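# Swap two rack shelves, keeping each vial on its shelf

## Task

Exchange the positions of the two removable shelves in the wall rack. Each vial must stay upright on its original shelf, and both shelves must be pushed all the way in. The result must hold without the robot, so release the grippers and move the arms away at the end.

## Robot and tools

ROBOT. There are two 6-joint arms, left_arm and right_arm, each with a parallel gripper. Joint order in every list is waist, shoulder, elbow, wrist pitch, wrist yaw, wrist roll, then the gripper opening. Stated joint ranges in radians, the same for both arms: waist -2.880 to 2.880, shoulder 0.000 to 3.142, elbow 0.000 to 3.019, wrist pitch -1.693 to 1.571, wrist yaw -1.571 to 1.571, wrist roll -2.094 to 2.094. The true limits may differ from these by up to 0.019 rad.

FRAME. All reported gripper poses share one world frame. The origin is on the floor at the centre of the robot's base, +x is forward, +z is up, and +y is toward left_arm, the robot's own left. Positions are in metres and orientations are quaternions (w,x,y,z). Image left and right do not tell you which arm is which. The printed hand position can be wrong, more so when the arm is stretched out. Identical joint angles can give different poses on the two arms. A gripper's fingers point along its local +z and close along its local y. The reported point sits between the pads, about 1 cm short of the fingertips.

execute_actions(actions). actions is a list of up to 15 actions. Each action is a table of up to 15 rows, and each row lasts one 1/30 s control step. If a table has fewer than 15 rows, its final row repeats until 15 steps are done. A row is a single list covering both arms: 14 numbers in [-1,1], first left_arm's 6 joint values and its opening, then right_arm's 6 and its opening. The joint values are offsets, not poses. They are measured from the arm's angles at the start of the current action, not from the previous row. For the first action of a call, the start is the angles in the latest result. Scale: 1.0 equals 1.264 rad waist, 1.32 shoulder, 1.276 elbow, 1.83 wrist pitch, 1.686 wrist yaw, 2.022 wrist roll. The opening is absolute: +1 is fully open and -1 is closed. You may append 12 more numbers from 0 to 1. These are stiffness multipliers for the joint gains, left 6 then right 6, and they stay in force until changed. An empty list only returns the current state and images. If an action would push any joint more than 0.019 rad beyond its range, it is rejected for both arms. If the first action does this, or any action is malformed, the whole call is dropped. A joint asked past its real end is stopped there, and the result may say "joint sent to its limit".

move(target, speed, blocking). target is one row in the same layout: 14 numbers, plus optional stiffness. Its joint offsets are taken from the Joint positions in the latest result that showed them. The openings are applied at once. All joints travel in step along paths lasting 0.5 to 10 s, so grippers follow curves. The paths ignore obstacles and the other arm. speed is in rad/s, from 0.01 to 2 with a default of 0.5, and applies to the joint with the farthest to go. blocking=false returns after 0.5 s while motion continues. Check it with wait(0), or end it with stop(), before sending other motion. The extra "move:" line reports how the move ended (done, off_target, moving, held, fault). It also gives limits=held or limits=none and each arm's joint farthest from target. Faster moves, and targets set deeper past a contact, hit and press harder.

wait(seconds). Takes 0 to 10 seconds. The last commands are held, and the call returns early if a running move finishes. stop() brings a running move to rest, though the fingers continue. zoom_image(camera, region) magnifies the latest image. region is [x0,y0,x1,y1] in pixels, at most 504x504. finished_scene(scene) ends the scene, with scene an integer of 1 or 2, and it cannot be undone.

CAMERAS. cam_head_left and cam_head_right are 504x504 pinhole cameras with focal length about 620-627 px. cam_left_wrist and cam_right_wrist are 616x616 fisheye cameras with focal length about 215 px.

MOTION LIMITS. On each step, a joint's target may lead its measured angle by at most 0.264 rad (waist), 0.32 (shoulder), 0.276 (elbow), 0.33 (wrist pitch), 0.186 (wrist yaw) or 0.522 (wrist roll). Targets that would move a gripper more than 70 mm from where it is are scaled back. Large offsets therefore need several actions, and a motion left unfinished must be commanded again. Sending zeros can let an arm sag. To hold a pose, first send offsets back to the wanted angles, then send zeros, and push further if a joint still falls short.

RESULTS. The state line gives each gripper's position and quaternion. Joint positions and Joint velocities list each arm's joints (rad, rad/s) and the finger gap (m; 0.094 m is fully open). Joint targets shows the angles currently being driven toward. grip_measured is the opening on the command scale, accurate to about 1 mm. Joint torques are raw drive outputs with offsets and noise, so they are not direct contact forces. Step readings list joint angles at some steps, and HELD marks steps where an arm was held back. "joint command not followed" means a clearance check changed targets. FAULT reports an arm stop. MOTOR HOT warns of heat from 85 °C, and at 100 °C the arm drops its load.

GRIPPING. To hold something, command an opening about 0.03 below grip_measured; a smaller margin gives a lighter hold. Pad force is limited to roughly 50-62 N, and less on parts under 2 mm thick.

AVOID. Do not let the arms strike or squeeze each other. Avoid dropping or tipping vials, slamming shelves, and pushing hard. Do not knock anything out of the work area. Avoid holding loads long enough to overheat. Brief external tugs on held parts can occur, so grip firmly. When finished, open both grippers and withdraw the arms.

Each tool is called after "Call:" as name(argument=value, ...), one argument or row to a line, values as JSON.

## Session

Call:
execute_actions(
  actions=[],
)

Scene clock: 0.00 s.
left_arm: end_effector_position=(+0.6975, +0.3259, +1.4559) grip_measured=+1.000 end_effector_quat_wxyz=(+0.251, +0.008, +0.968, +0.006) | right_arm: end_effector_position=(+0.7056, -0.3241, +1.4647) grip_measured=+1.000 end_effector_quat_wxyz=(+0.263, -0.003, +0.965, -0.009)
Joint positions: left_arm=[-2.035  0.987  0.797  0.332 -0.329  0.336  0.094] | right_arm=[ 2.057  0.978  0.801  0.346  0.351 -0.339  0.094]
Joint velocities: left_arm=[ 0.015  0.005  0.007 -0.002  0.037 -0.007  0.   ] | right_arm=[-0.005 -0.005 -0.012 -0.012 -0.007 -0.007  0.   ]
Joint torques (N m, as the arm reports them, + toward a larger angle): no reading
Motor temperatures (°C, as the motors report them): left_arm=[22 21 21 20 24 21] | right_arm=[24 24 20 21 23 21]
Joint targets: left_arm=[-2.035 0.987 0.804 0.335 -0.329 0.336] | right_arm=[2.057 0.978 0.809 0.349 0.351 -0.339]
Joint stiffness scale: left_arm=[1. 1. 1. 1. 1. 1.] | right_arm=[1. 1. 1. 1. 1. 1.]

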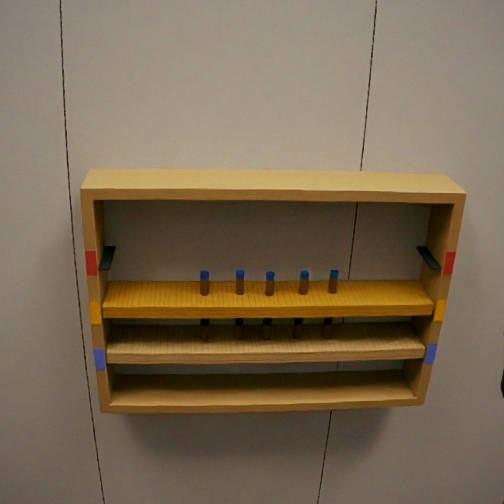

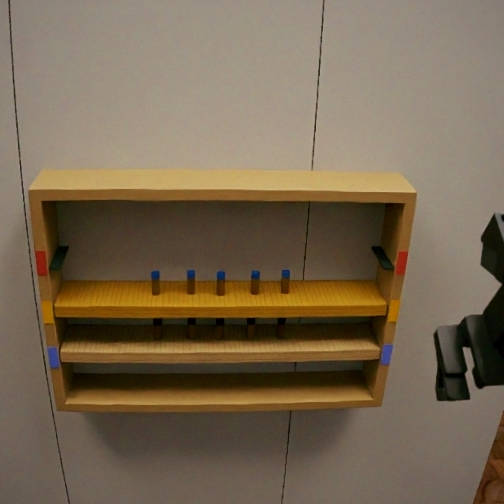

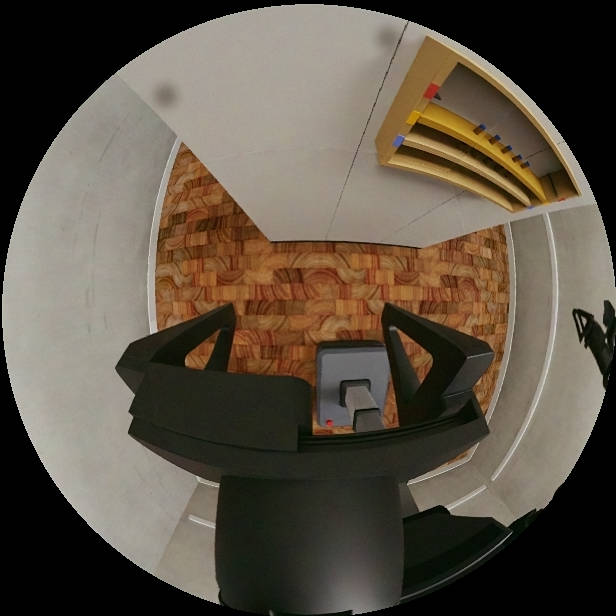

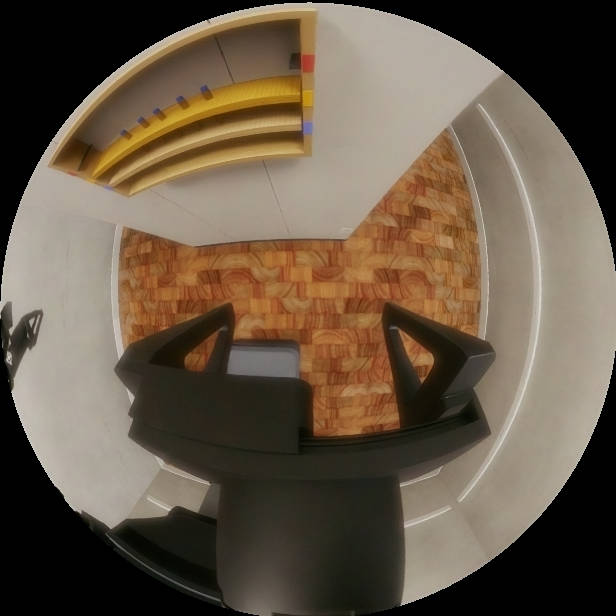

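Call:
move(
  target=[0.2,0,0,0,0,0,1,0,0.15,0,0,0,0,1],
)

Call:
move(
  target=[0,0,0.2,0,0,0,1,0,0,0,0.2,0,0,1],
)

Call:
move(
  target=[0,0,0,0,0.2,0,1,0,0,0,0,0,0.2,1],
)

Call:
zoom_image(
  camera="cam_head_left",
  region=[70,230,470,420],
)

Scene clock: 14.17 s.
left_arm: end_effector_position=(+0.6730, +0.4414, +1.4307) grip_measured=+1.000 end_effector_quat_wxyz=(+0.216, -0.006, +0.968, +0.126) | right_arm: end_effector_position=(+0.6456, -0.2801, +1.3879) grip_measured=+1.000 end_effector_quat_wxyz=(-0.179, +0.042, -0.983, -0.011)
Joint positions: left_arm=[-1.784  0.987  0.797  0.332 -0.329  0.336  0.094] | right_arm=[ 2.057  1.17   0.801  0.346  0.351 -0.339  0.094]
Joint velocities: left_arm=[-0.015 -0.015 -0.027 -0.002  0.022 -0.022  0.   ] | right_arm=[-0.005  0.015 -0.017 -0.007 -0.037 -0.066  0.   ]
Joint torques (N m, as the arm reports them, + toward a larger angle): left_arm=[ -1.56 -17.86   1.63   1.03  -0.05   0.01] | right_arm=[  3.51 -10.01   0.77   0.57  -0.11  -0.15]
Motor temperatures (°C, as the motors report them): left_arm=[22 21 21 20 24 21] | right_arm=[24 24 21 21 23 21]
Joint targets: left_arm=[-1.782 0.987 0.797 0.332 -0.329 0.336] | right_arm=[2.057 1.176 0.801 0.346 0.351 -0.339]
Joint stiffness scale: left_arm=[1. 1. 1. 1. 1. 1.] | right_arm=[1. 1. 1. 1. 1. 1.]
move: done; limits=none; left_arm: farthest joint: the waist, 0.002 radians from its target (0.253 radians at the start); right_arm: farthest joint: the shoulder, 0.006 radians from its target (0.198 radians at the start)

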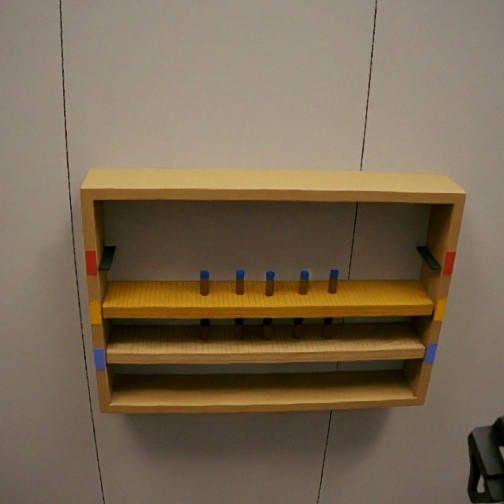

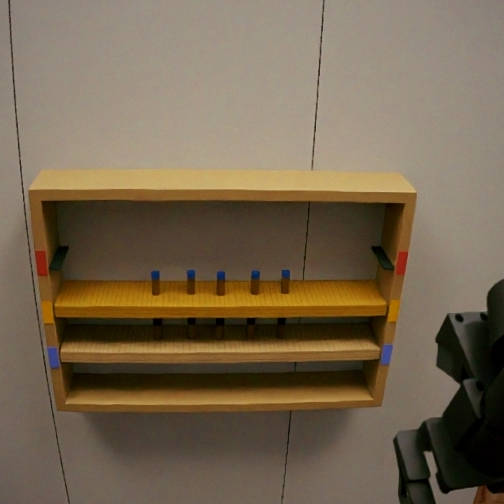

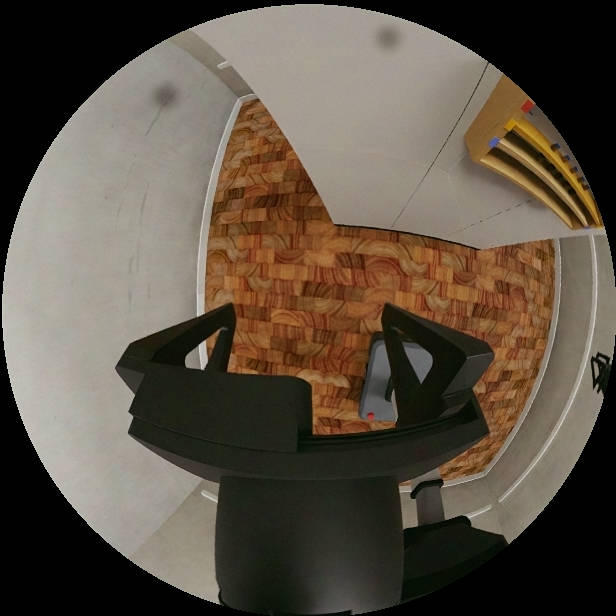

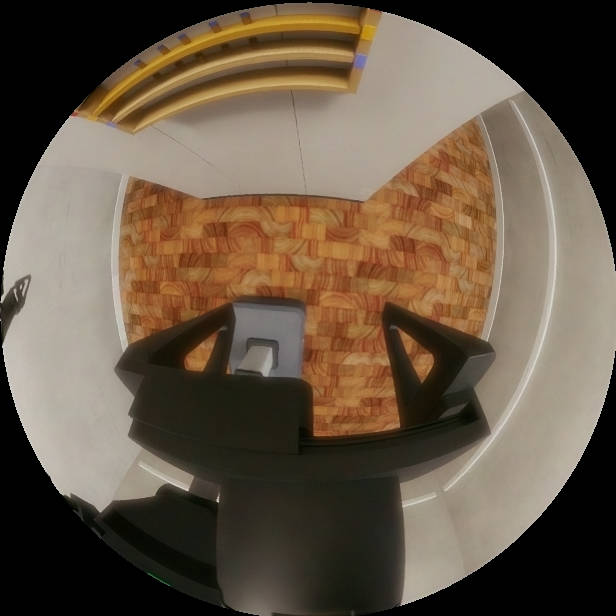

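Scene clock: 15.33 s.
left_arm: end_effector_position=(+0.8011, +0.4813, +1.4894) grip_measured=+1.000 end_effector_quat_wxyz=(+0.323, -0.038, +0.933, +0.154) | right_arm: end_effector_position=(+0.7124, -0.3058, +1.4259) grip_measured=+1.000 end_effector_quat_wxyz=(+0.328, +0.028, +0.944, -0.025)
Joint positions: left_arm=[-1.784  0.987  1.037  0.332 -0.329  0.336  0.094] | right_arm=[ 2.057  1.17   0.801  0.692  0.351 -0.339  0.094]
Joint velocities: left_arm=[-0.015  0.015 -0.002  0.002 -0.022 -0.11   0.   ] | right_arm=[-0.015 -0.005 -0.007 -0.007 -0.022 -0.037  0.   ]
Joint torques (N m, as the arm reports them, + toward a larger angle): left_arm=[ -1.46 -21.12   4.64   1.32  -0.01   0.  ] | right_arm=[  3.52 -10.85   1.22   1.59  -0.11  -0.15]
Motor temperatures (°C, as the motors report them): left_arm=[22 22 21 20 24 21] | right_arm=[24 24 21 21 23 21]
Joint targets: left_arm=[-1.784 0.987 1.052 0.332 -0.329 0.336] | right_arm=[2.057 1.170 0.801 0.712 0.351 -0.339]
Joint stiffness scale: left_arm=[1. 1. 1. 1. 1. 1.] | right_arm=[1. 1. 1. 1. 1. 1.]
move: done; limits=none; left_arm: farthest joint: the elbow, 0.015 radians from its target (0.255 radians at the start); right_arm: farthest joint: the wrist pitch, 0.020 radians from its target (0.366 radians at the start)

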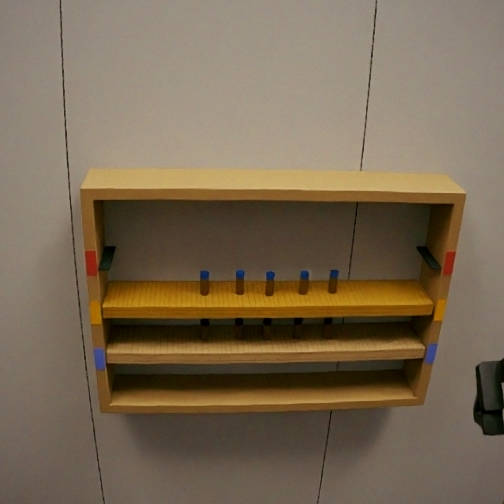

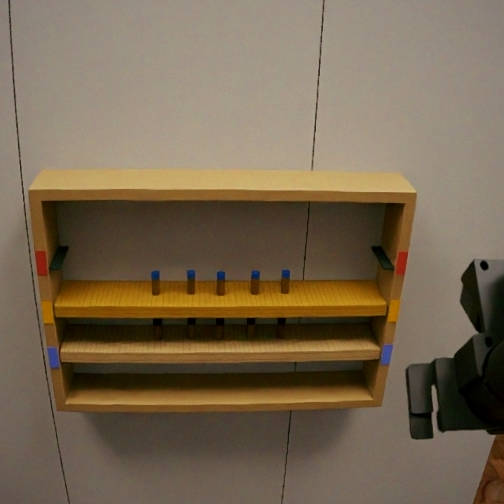

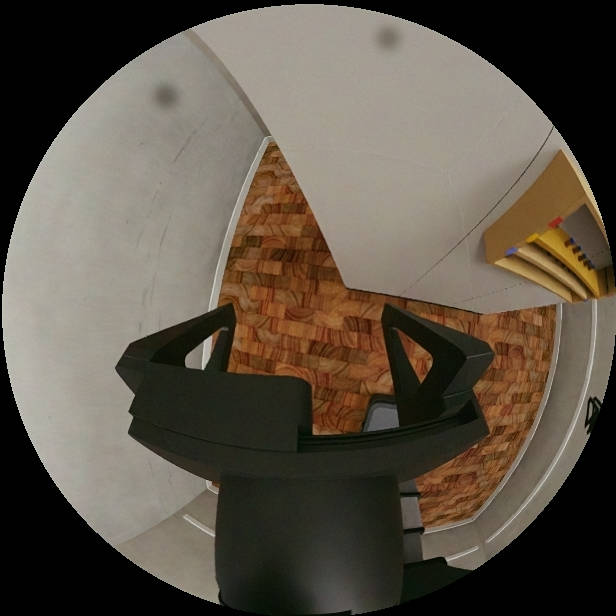

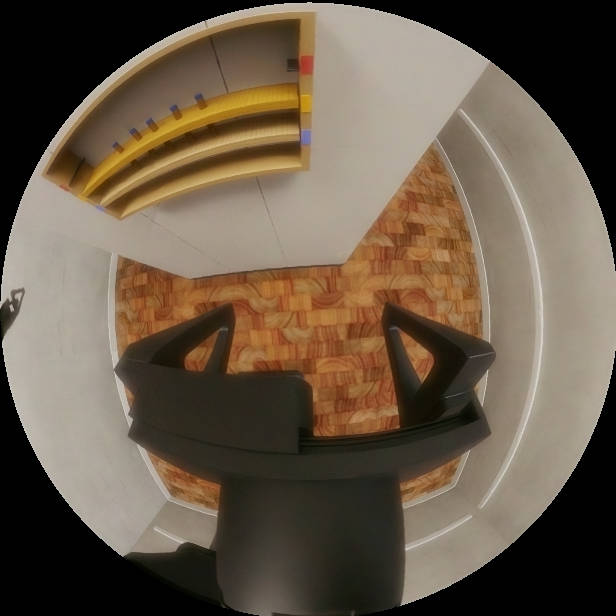

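Scene clock: 16.93 s.
left_arm: end_effector_position=(+0.8192, +0.4272, +1.4940) grip_measured=+1.000 end_effector_quat_wxyz=(+0.375, +0.022, +0.927, +0.007) | right_arm: end_effector_position=(+0.7124, -0.3058, +1.4259) grip_measured=+1.000 end_effector_quat_wxyz=(+0.326, +0.211, +0.920, +0.039)
Joint positions: left_arm=[-1.784  0.987  1.037  0.332  0.005  0.336  0.094] | right_arm=[2.057 1.17  0.801 0.692 0.351 0.052 0.094]
Joint velocities: left_arm=[-0.015 -0.005  0.007 -0.012 -0.022  0.051  0.   ] | right_arm=[ 0.005 -0.005 -0.012  0.002 -0.037  0.066  0.   ]
Joint torques (N m, as the arm reports them, + toward a larger angle): left_arm=[ -1.76 -21.05   3.56   1.32   0.35   0.02] | right_arm=[  3.53 -10.78   1.27   0.93  -0.09  -0.05]
Motor temperatures (°C, as the motors report them): left_arm=[22 22 21 20 24 21] | right_arm=[24 24 21 21 23 21]
Joint targets: left_arm=[-1.784 0.987 1.037 0.332 0.008 0.336] | right_arm=[2.057 1.170 0.801 0.692 0.351 0.065]
Joint stiffness scale: left_arm=[1. 1. 1. 1. 1. 1.] | right_arm=[1. 1. 1. 1. 1. 1.]
move: done; limits=none; left_arm: farthest joint: the wrist yaw, 0.003 radians from its target (0.337 radians at the start); right_arm: farthest joint: the wrist roll, 0.014 radians from its target (0.405 radians at the start)

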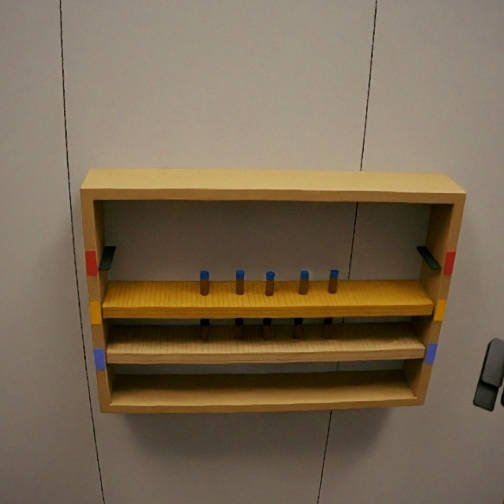

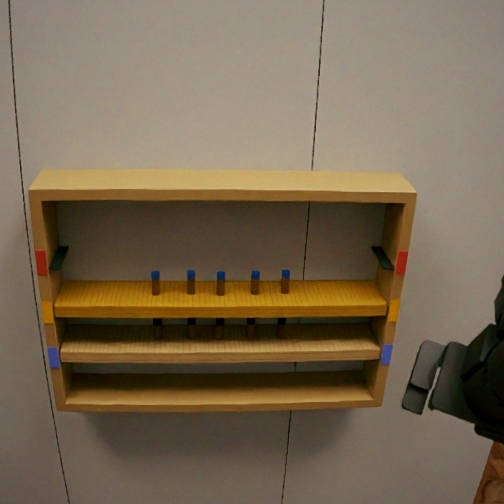

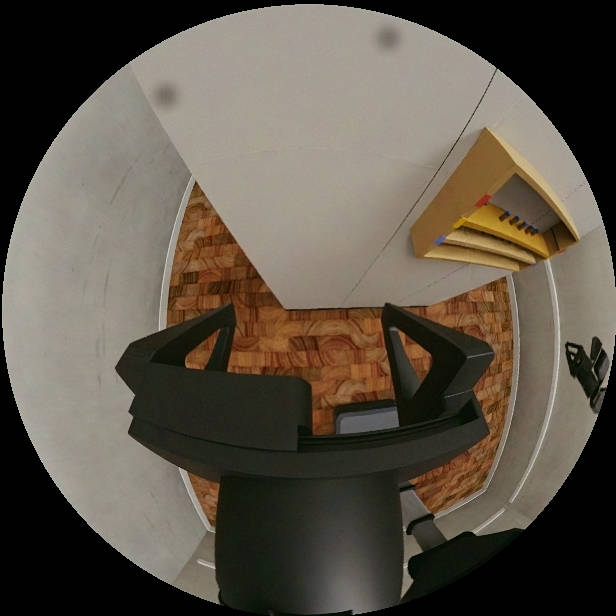

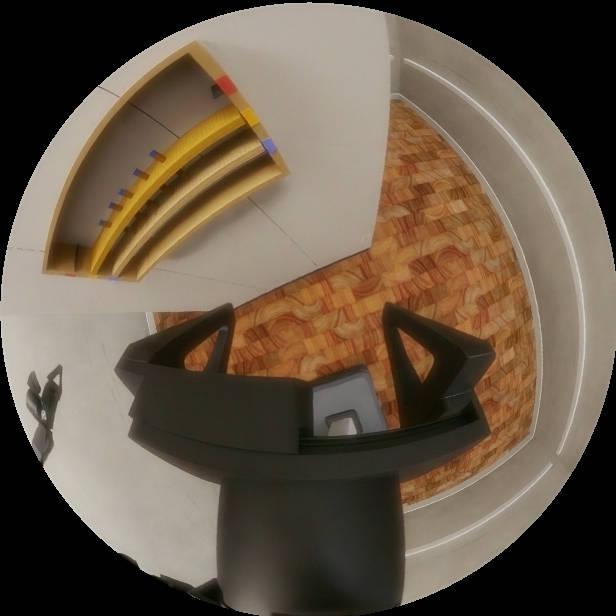

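Region (70, 230, 470, 420) of cam_head_left's 504x504 image, scaled by 1.260, with more detail than that image has; it fills the top 239 rows of this view, and the rest is white.

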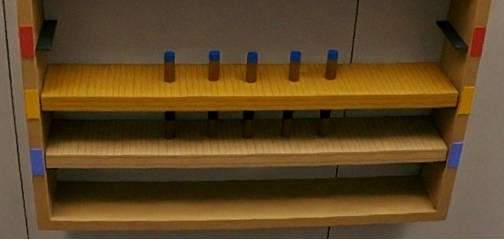

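Call:
move(
  target=[-0.392,0.724,0.324,0.482,0.267,-0.573,1,-0.35,0.2,-0.2,0,0,0,1],
)

Scene clock: 101.77 s.
left_arm: end_effector_position=(+0.7966, -0.0287, +1.3902) grip_measured=+1.000 end_effector_quat_wxyz=(-0.321, +0.331, -0.638, +0.617) | right_arm: end_effector_position=(+0.4333, -0.4526, +1.3060) grip_measured=+1.000 end_effector_quat_wxyz=(+0.079, +0.177, +0.968, -0.158)
Joint positions: left_arm=[-2.273  1.95   1.443  1.193  0.453 -0.808  0.094] | right_arm=[1.626 1.419 0.565 0.692 0.351 0.052 0.094]
Joint velocities: left_arm=[ 0.005  0.015 -0.002 -0.012  0.066 -0.051  0.   ] | right_arm=[-0.015  0.005  0.002 -0.007 -0.037  0.007  0.   ]
Joint torques (N m, as the arm reports them, + toward a larger angle): left_arm=[-14.84 -18.22   0.82   2.05   0.66   0.  ] | right_arm=[-0.74 -7.57 -4.48  0.35  0.24 -0.13]
Motor temperatures (°C, as the motors report them): left_arm=[22 24 22 20 25 21] | right_arm=[24 25 21 21 23 21]
Joint targets: left_arm=[-2.279 1.943 1.451 1.215 0.455 -0.822] | right_arm=[1.615 1.434 0.546 0.692 0.351 0.052]
Joint stiffness scale: left_arm=[1. 1. 1. 1. 1. 1.] | right_arm=[1. 1. 1. 1. 1. 1.]
move: off_target (left_arm); limits=none; left_arm: farthest joint: the wrist pitch, 0.021 radians from its target (0.882 radians at the start); right_arm: farthest joint: the elbow, 0.020 radians from its target (0.256 radians at the start)

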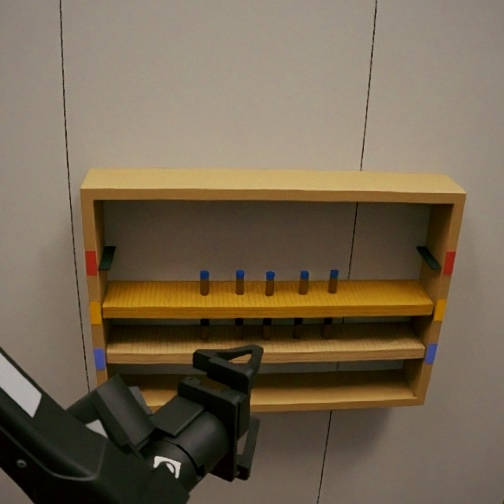

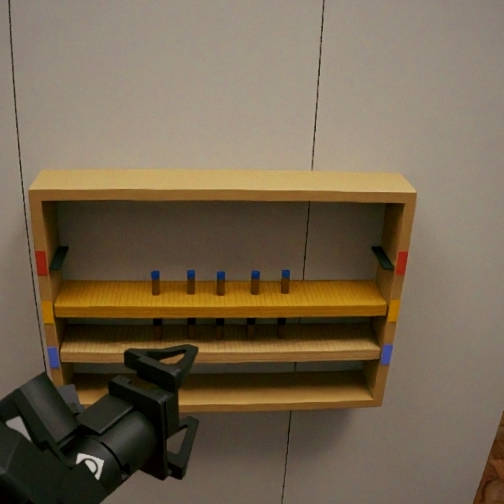

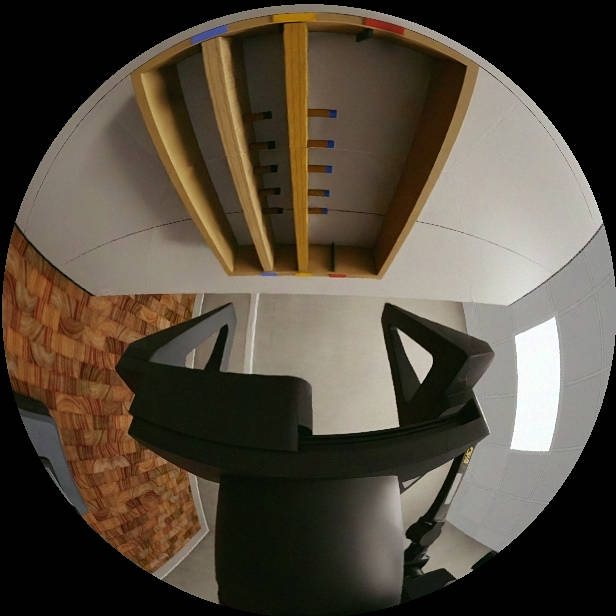

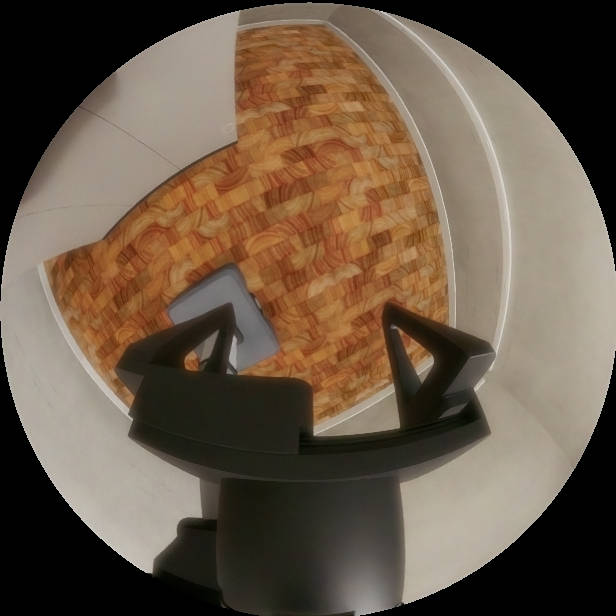

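Call:
move(
  target=[-0.088,0.183,0.378,-0.004,-0.153,-0.003,0,0,0,0,0,0,0,1],
  speed=0.3,
)

Scene clock: 138.00 s.
left_arm: end_effector_position=(+0.8950, -0.0711, +1.3910) grip_measured=+0.002 end_effector_quat_wxyz=(-0.426, +0.410, -0.568, +0.572) | right_arm: end_effector_position=(+0.4333, -0.4526, +1.3060) grip_measured=+1.000 end_effector_quat_wxyz=(+0.079, +0.177, +0.968, -0.158)
Joint positions: left_arm=[-2.367  2.179  1.909  1.193  0.198 -0.808  0.047] | right_arm=[1.626 1.419 0.565 0.692 0.351 0.052 0.094]
Joint velocities: left_arm=[ 0.005 -0.015  0.002  0.002 -0.022 -0.037 -0.   ] | right_arm=[-0.015 -0.005 -0.012  0.007 -0.022  0.007  0.   ]
Joint torques (N m, as the arm reports them, + toward a larger angle): left_arm=[-19.81 -17.4    2.97   0.96   0.42   0.07] | right_arm=[ 0.22 -8.82 -3.25  0.33  0.22 -0.12]
Motor temperatures (°C, as the motors report them): left_arm=[24 24 22 20 25 21] | right_arm=[24 25 22 21 23 21]
Joint targets: left_arm=[-2.385 2.191 1.926 1.186 0.196 -0.813] | right_arm=[1.626 1.419 0.565 0.692 0.351 0.052]
Joint stiffness scale: left_arm=[1. 1. 1. 1. 1. 1.] | right_arm=[1. 1. 1. 1. 1. 1.]
move: done; limits=none; left_arm: farthest joint: the waist, 0.017 radians from its target (0.111 radians at the start); right_arm: farthest joint: the waist, 0.000 radians from its target (0.000 radians at the start)

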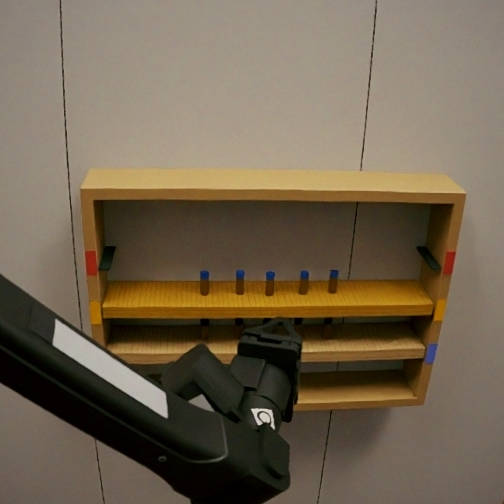

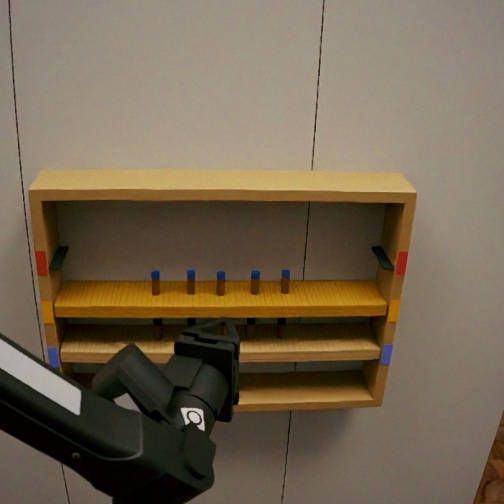

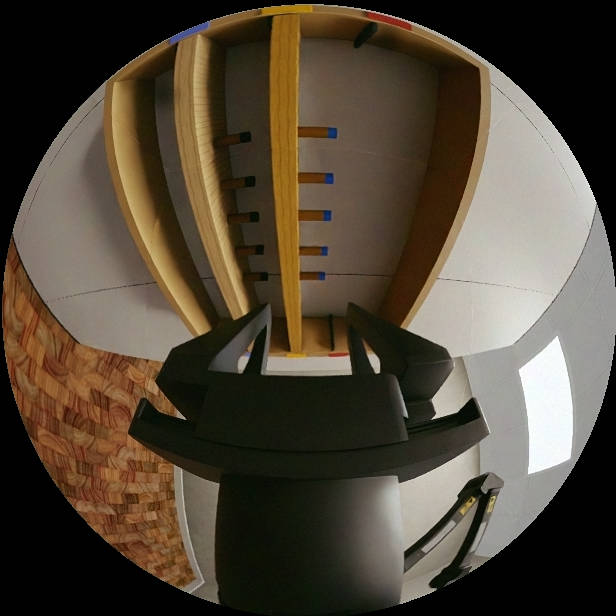

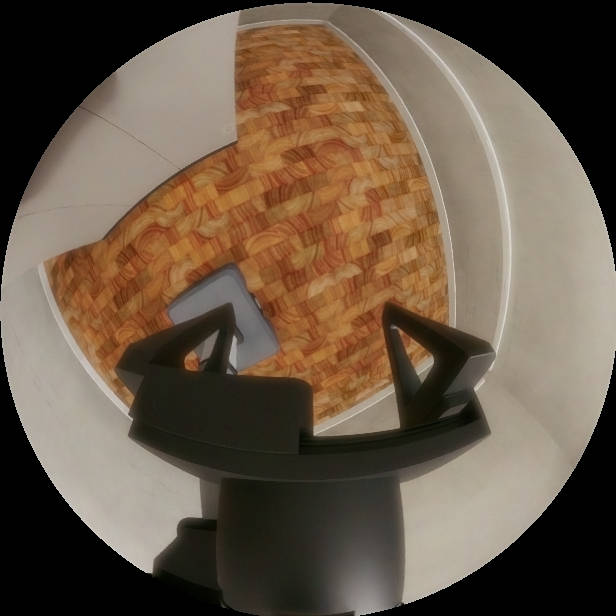

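Call:
move(
  target=[0.58,-0.57,-1.0,-0.27,-0.2,0.3,1,0,0,0,0,0,0,1],
  speed=0.7,
)

Call:
move(
  target=[0,0,0,0,0,0,1,0.465,0.45,0.965,0.265,-0.367,0.452,0],
)

Scene clock: 161.47 s.
left_arm: end_effector_position=(+0.4837, +0.4235, +1.2883) grip_measured=+1.000 end_effector_quat_wxyz=(+0.134, -0.249, +0.958, +0.043) | right_arm: end_effector_position=(+0.4333, -0.4526, +1.3060) grip_measured=+1.000 end_effector_quat_wxyz=(+0.079, +0.177, +0.968, -0.158)
Joint positions: left_arm=[-1.633  1.434  0.637  0.711 -0.138 -0.216  0.094] | right_arm=[1.626 1.419 0.565 0.692 0.351 0.052 0.094]
Joint velocities: left_arm=[-0.015  0.005  0.002 -0.012 -0.081 -0.022  0.   ] | right_arm=[-0.005 -0.005 -0.012  0.012 -0.051  0.022  0.   ]
Joint torques (N m, as the arm reports them, + toward a larger angle): left_arm=[ -0.94 -15.71  -3.34   0.32  -0.14   0.15] | right_arm=[ 0.22 -8.56 -3.26  0.31  0.22 -0.11]
Motor temperatures (°C, as the motors report them): left_arm=[24 24 22 20 25 21] | right_arm=[24 25 21 21 23 21]
Joint targets: left_arm=[-1.634 1.426 0.633 0.699 -0.139 -0.201] | right_arm=[1.626 1.419 0.565 0.692 0.351 0.052]
Joint stiffness scale: left_arm=[1. 1. 1. 1. 1. 1.] | right_arm=[1. 1. 1. 1. 1. 1.]
move: done; limits=none; left_arm: farthest joint: the wrist roll, 0.015 radians from its target (0.607 radians at the start); right_arm: farthest joint: the waist, 0.000 radians from its target (0.000 radians at the start)

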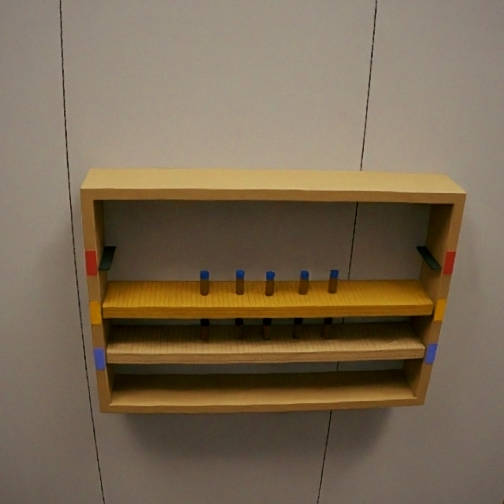

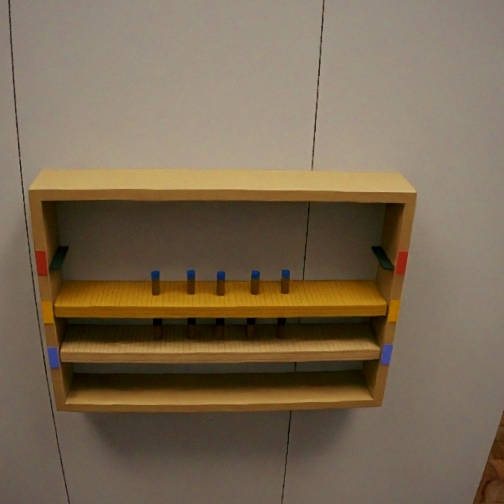

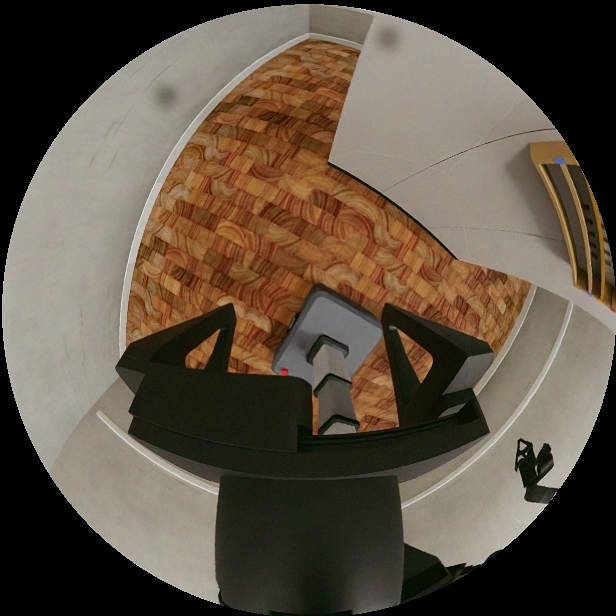

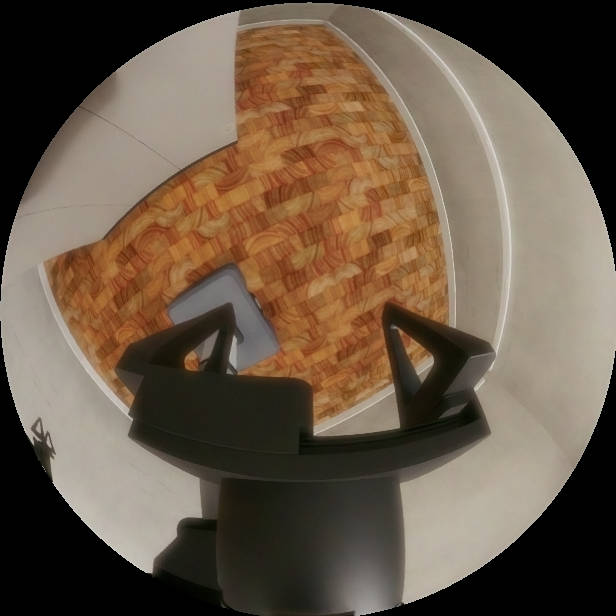

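Scene clock: 164.67 s.
left_arm: end_effector_position=(+0.4837, +0.4235, +1.2883) grip_measured=+1.000 end_effector_quat_wxyz=(+0.134, -0.249, +0.958, +0.043) | right_arm: end_effector_position=(+0.9361, -0.0669, +1.3789) grip_measured=+0.003 end_effector_quat_wxyz=(+0.422, +0.424, +0.570, +0.564)
Joint positions: left_arm=[-1.633  1.434  0.637  0.711 -0.138 -0.216  0.094] | right_arm=[ 2.205  1.989  1.779  1.155 -0.264  0.953  0.047]
Joint velocities: left_arm=[ 0.015 -0.015  0.027 -0.017  0.007  0.051  0.   ] | right_arm=[-0.015 -0.005 -0.017  0.012  0.051 -0.022  0.001]
Joint torques (N m, as the arm reports them, + toward a larger angle): left_arm=[ -0.78 -15.    -3.05   0.75  -0.09   0.03] | right_arm=[ 11.6  -12.22   3.88   1.96  -0.51  -0.13]
Motor temperatures (°C, as the motors report them): left_arm=[24 24 22 20 25 21] | right_arm=[24 25 21 21 23 21]
Joint targets: left_arm=[-1.633 1.434 0.637 0.711 -0.138 -0.216] | right_arm=[2.213 2.013 1.797 1.177 -0.268 0.966]
Joint stiffness scale: left_arm=[1. 1. 1. 1. 1. 1.] | right_arm=[1. 1. 1. 1. 1. 1.]
move: off_target (right_arm); limits=none; left_arm: farthest joint: the waist, 0.000 radians from its target (0.000 radians at the start); right_arm: farthest joint: the shoulder, 0.024 radians from its target (0.594 radians at the start)

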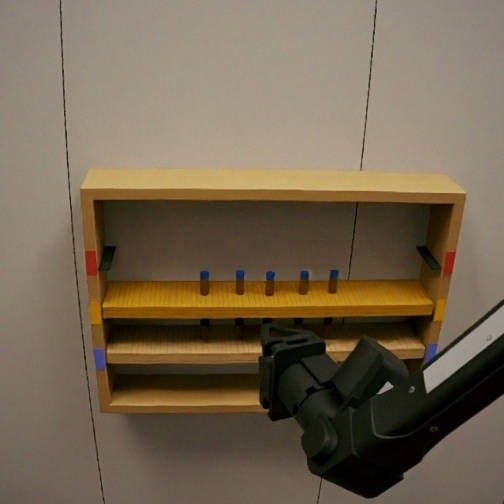

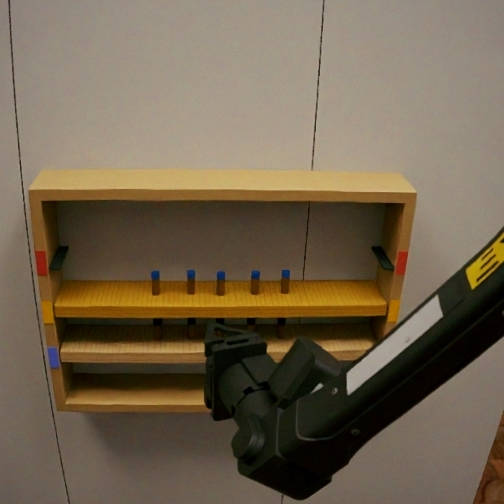

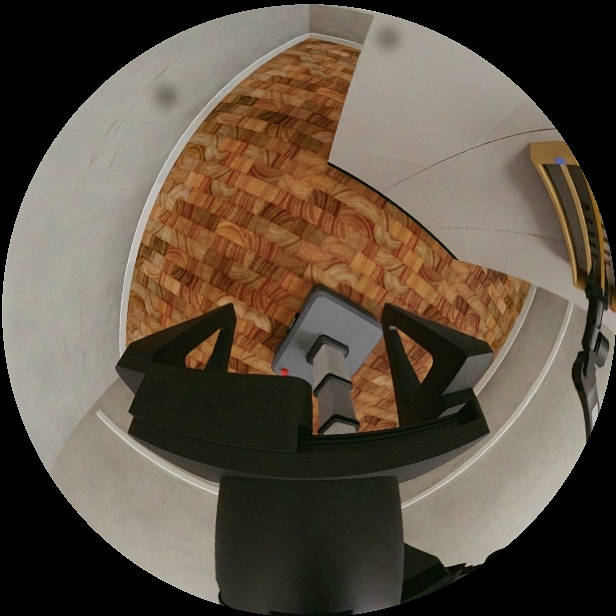

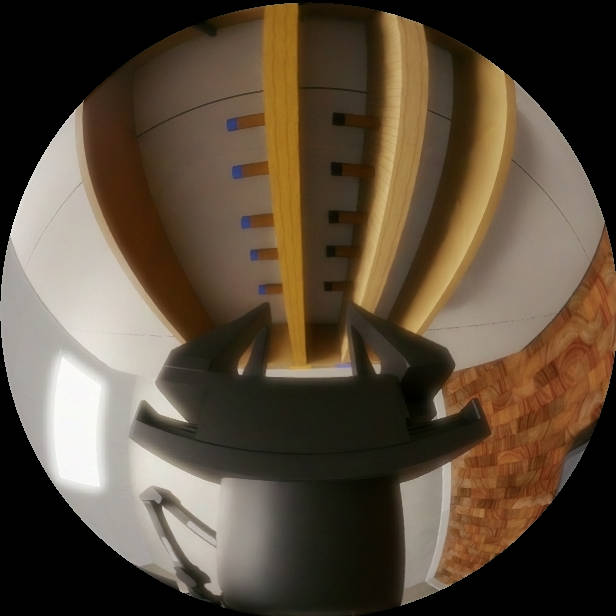

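Call:
move(
  target=[0,0,0,0,0,0,1,0.017,0.005,0.118,-0.072,0.004,-0.008,0.1],
  speed=0.1,
)

Scene clock: 182.77 s.
left_arm: end_effector_position=(+0.4837, +0.4235, +1.2883) grip_measured=+1.000 end_effector_quat_wxyz=(+0.134, -0.249, +0.958, +0.043) | right_arm: end_effector_position=(+0.9831, -0.0778, +1.3921) grip_measured=+0.097 end_effector_quat_wxyz=(+0.427, +0.423, +0.568, +0.563)
Joint positions: left_arm=[-1.633  1.434  0.637  0.711 -0.138 -0.216  0.094] | right_arm=[ 2.205  1.989  1.907  1.036 -0.263  0.95   0.052]
Joint velocities: left_arm=[-0.024 -0.005  0.007 -0.007  0.022  0.007  0.   ] | right_arm=[ 0.015 -0.015  0.012  0.002  0.051 -0.037  0.   ]
Joint torques (N m, as the arm reports them, + toward a larger angle): left_arm=[ -0.8  -15.02  -3.05   0.73  -0.08   0.03] | right_arm=[ 12.8  -14.19   4.94   0.7   -0.2   -0.35]
Motor temperatures (°C, as the motors report them): left_arm=[23 24 22 20 25 21] | right_arm=[25 26 21 21 23 21]
Joint targets: left_arm=[-1.633 1.434 0.637 0.711 -0.138 -0.216] | right_arm=[2.226 1.996 1.929 1.023 -0.258 0.937]
Joint stiffness scale: left_arm=[1. 1. 1. 1. 1. 1.] | right_arm=[1. 1. 1. 1. 1. 1.]
move: off_target (right_arm); limits=none; left_arm: farthest joint: the waist, 0.000 radians from its target (0.000 radians at the start); right_arm: farthest joint: the elbow, 0.023 radians from its target (0.151 radians at the start)

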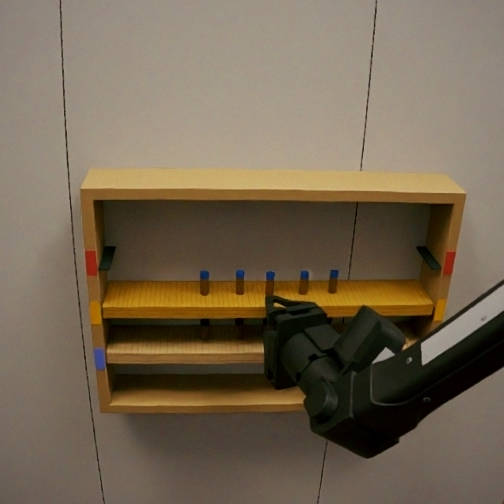

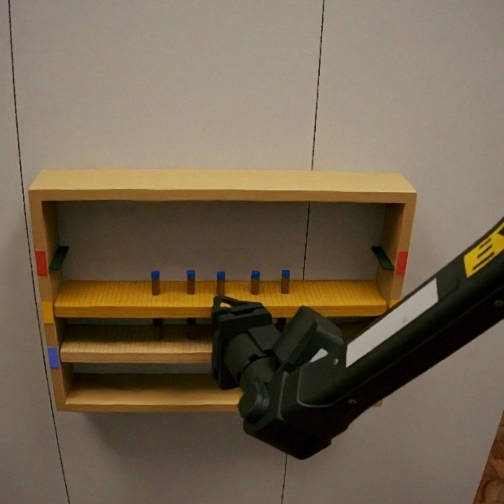

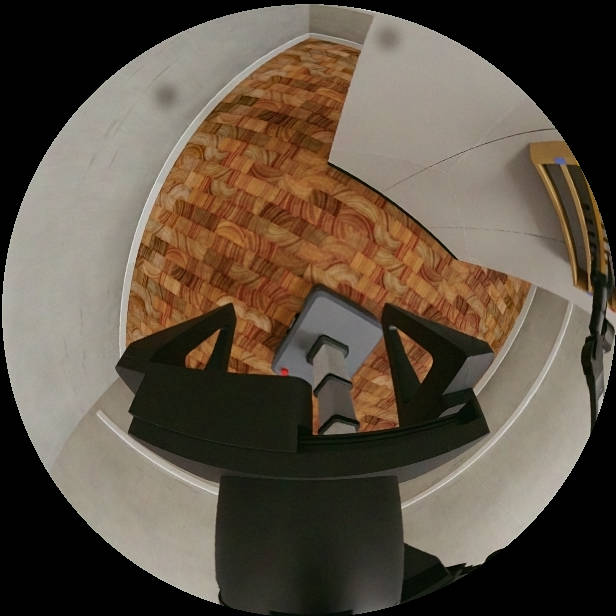

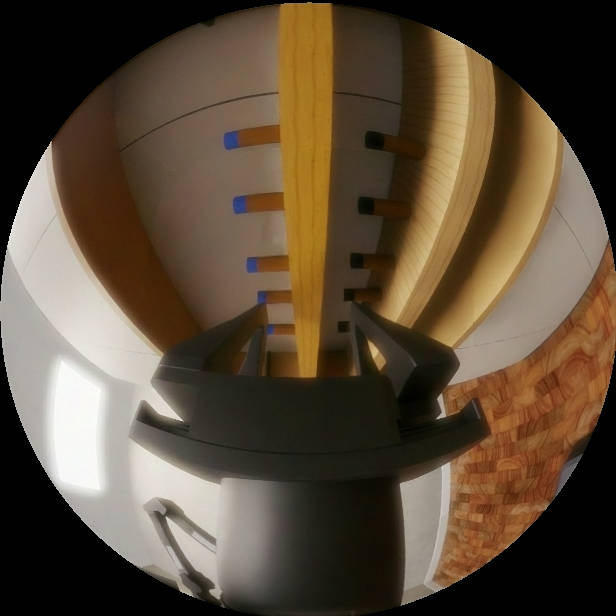

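Call:
move(
  target=[0,0,0,0,0,0,1,0.008,0.057,0.160,-0.076,0,0,0.1],
  speed=0.08,
)

Call:
zoom_image(
  camera="cam_head_left",
  region=[180,240,380,380],
)

Scene clock: 197.20 s.
left_arm: end_effector_position=(+0.4837, +0.4235, +1.2883) grip_measured=+1.000 end_effector_quat_wxyz=(+0.134, -0.249, +0.958, +0.043) | right_arm: end_effector_position=(+1.0234, -0.0796, +1.3926) grip_measured=+0.097 end_effector_quat_wxyz=(+0.426, +0.423, +0.568, +0.563)
Joint positions: left_arm=[-1.633  1.434  0.637  0.711 -0.138 -0.216  0.094] | right_arm=[ 2.205  2.038  2.082  0.91  -0.263  0.95   0.052]
Joint velocities: left_arm=[-0.034 -0.005  0.002  0.002 -0.037 -0.022  0.   ] | right_arm=[-0.015 -0.015 -0.017 -0.002  0.022 -0.066  0.   ]
Joint torques (N m, as the arm reports them, + toward a larger angle): left_arm=[ -0.8  -14.95  -3.02   0.77  -0.09   0.03] | right_arm=[ 12.33 -13.67   6.23   0.66  -0.37  -0.23]
Motor temperatures (°C, as the motors report them): left_arm=[23 24 22 20 25 21] | right_arm=[25 26 22 21 23 21]
Joint targets: left_arm=[-1.633 1.434 0.637 0.711 -0.138 -0.216] | right_arm=[2.215 2.065 2.111 0.897 -0.263 0.950]
Joint stiffness scale: left_arm=[1. 1. 1. 1. 1. 1.] | right_arm=[1. 1. 1. 1. 1. 1.]
move: off_target (right_arm); limits=none; left_arm: farthest joint: the waist, 0.000 radians from its target (0.000 radians at the start); right_arm: farthest joint: the elbow, 0.029 radians from its target (0.204 radians at the start)

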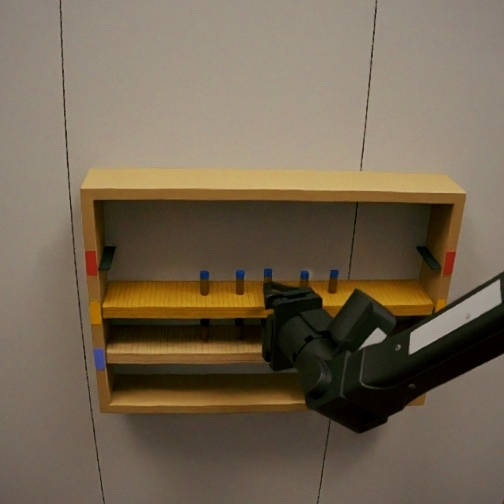

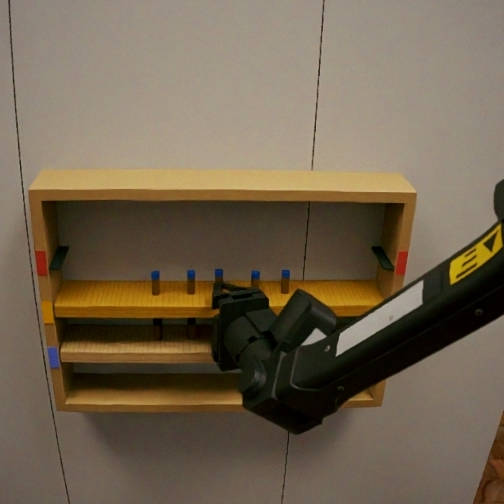

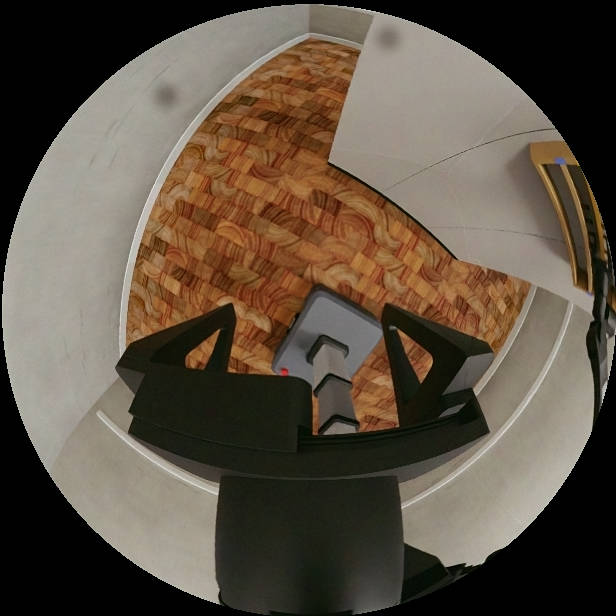

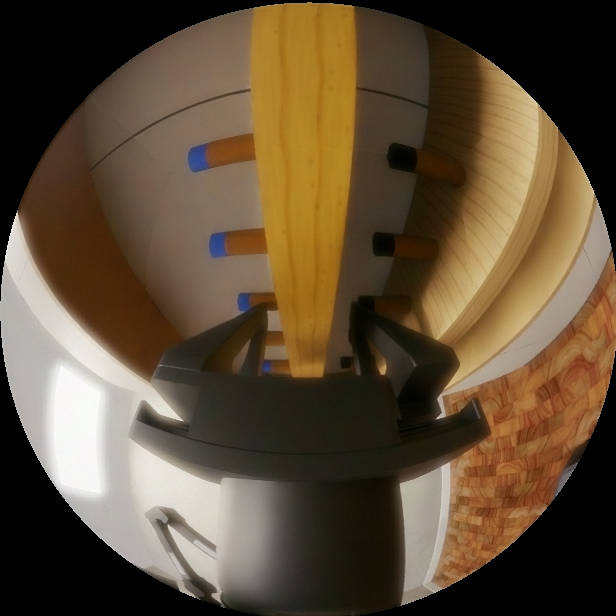

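Region (180, 240, 380, 380) of cam_head_left's 504x504 image, scaled by 2.520, with more detail than that image has; it fills the top 353 rows of this view, and the rest is white.

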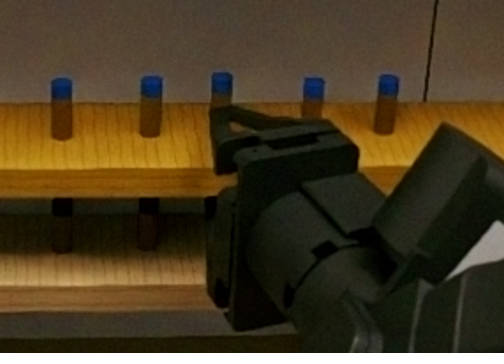

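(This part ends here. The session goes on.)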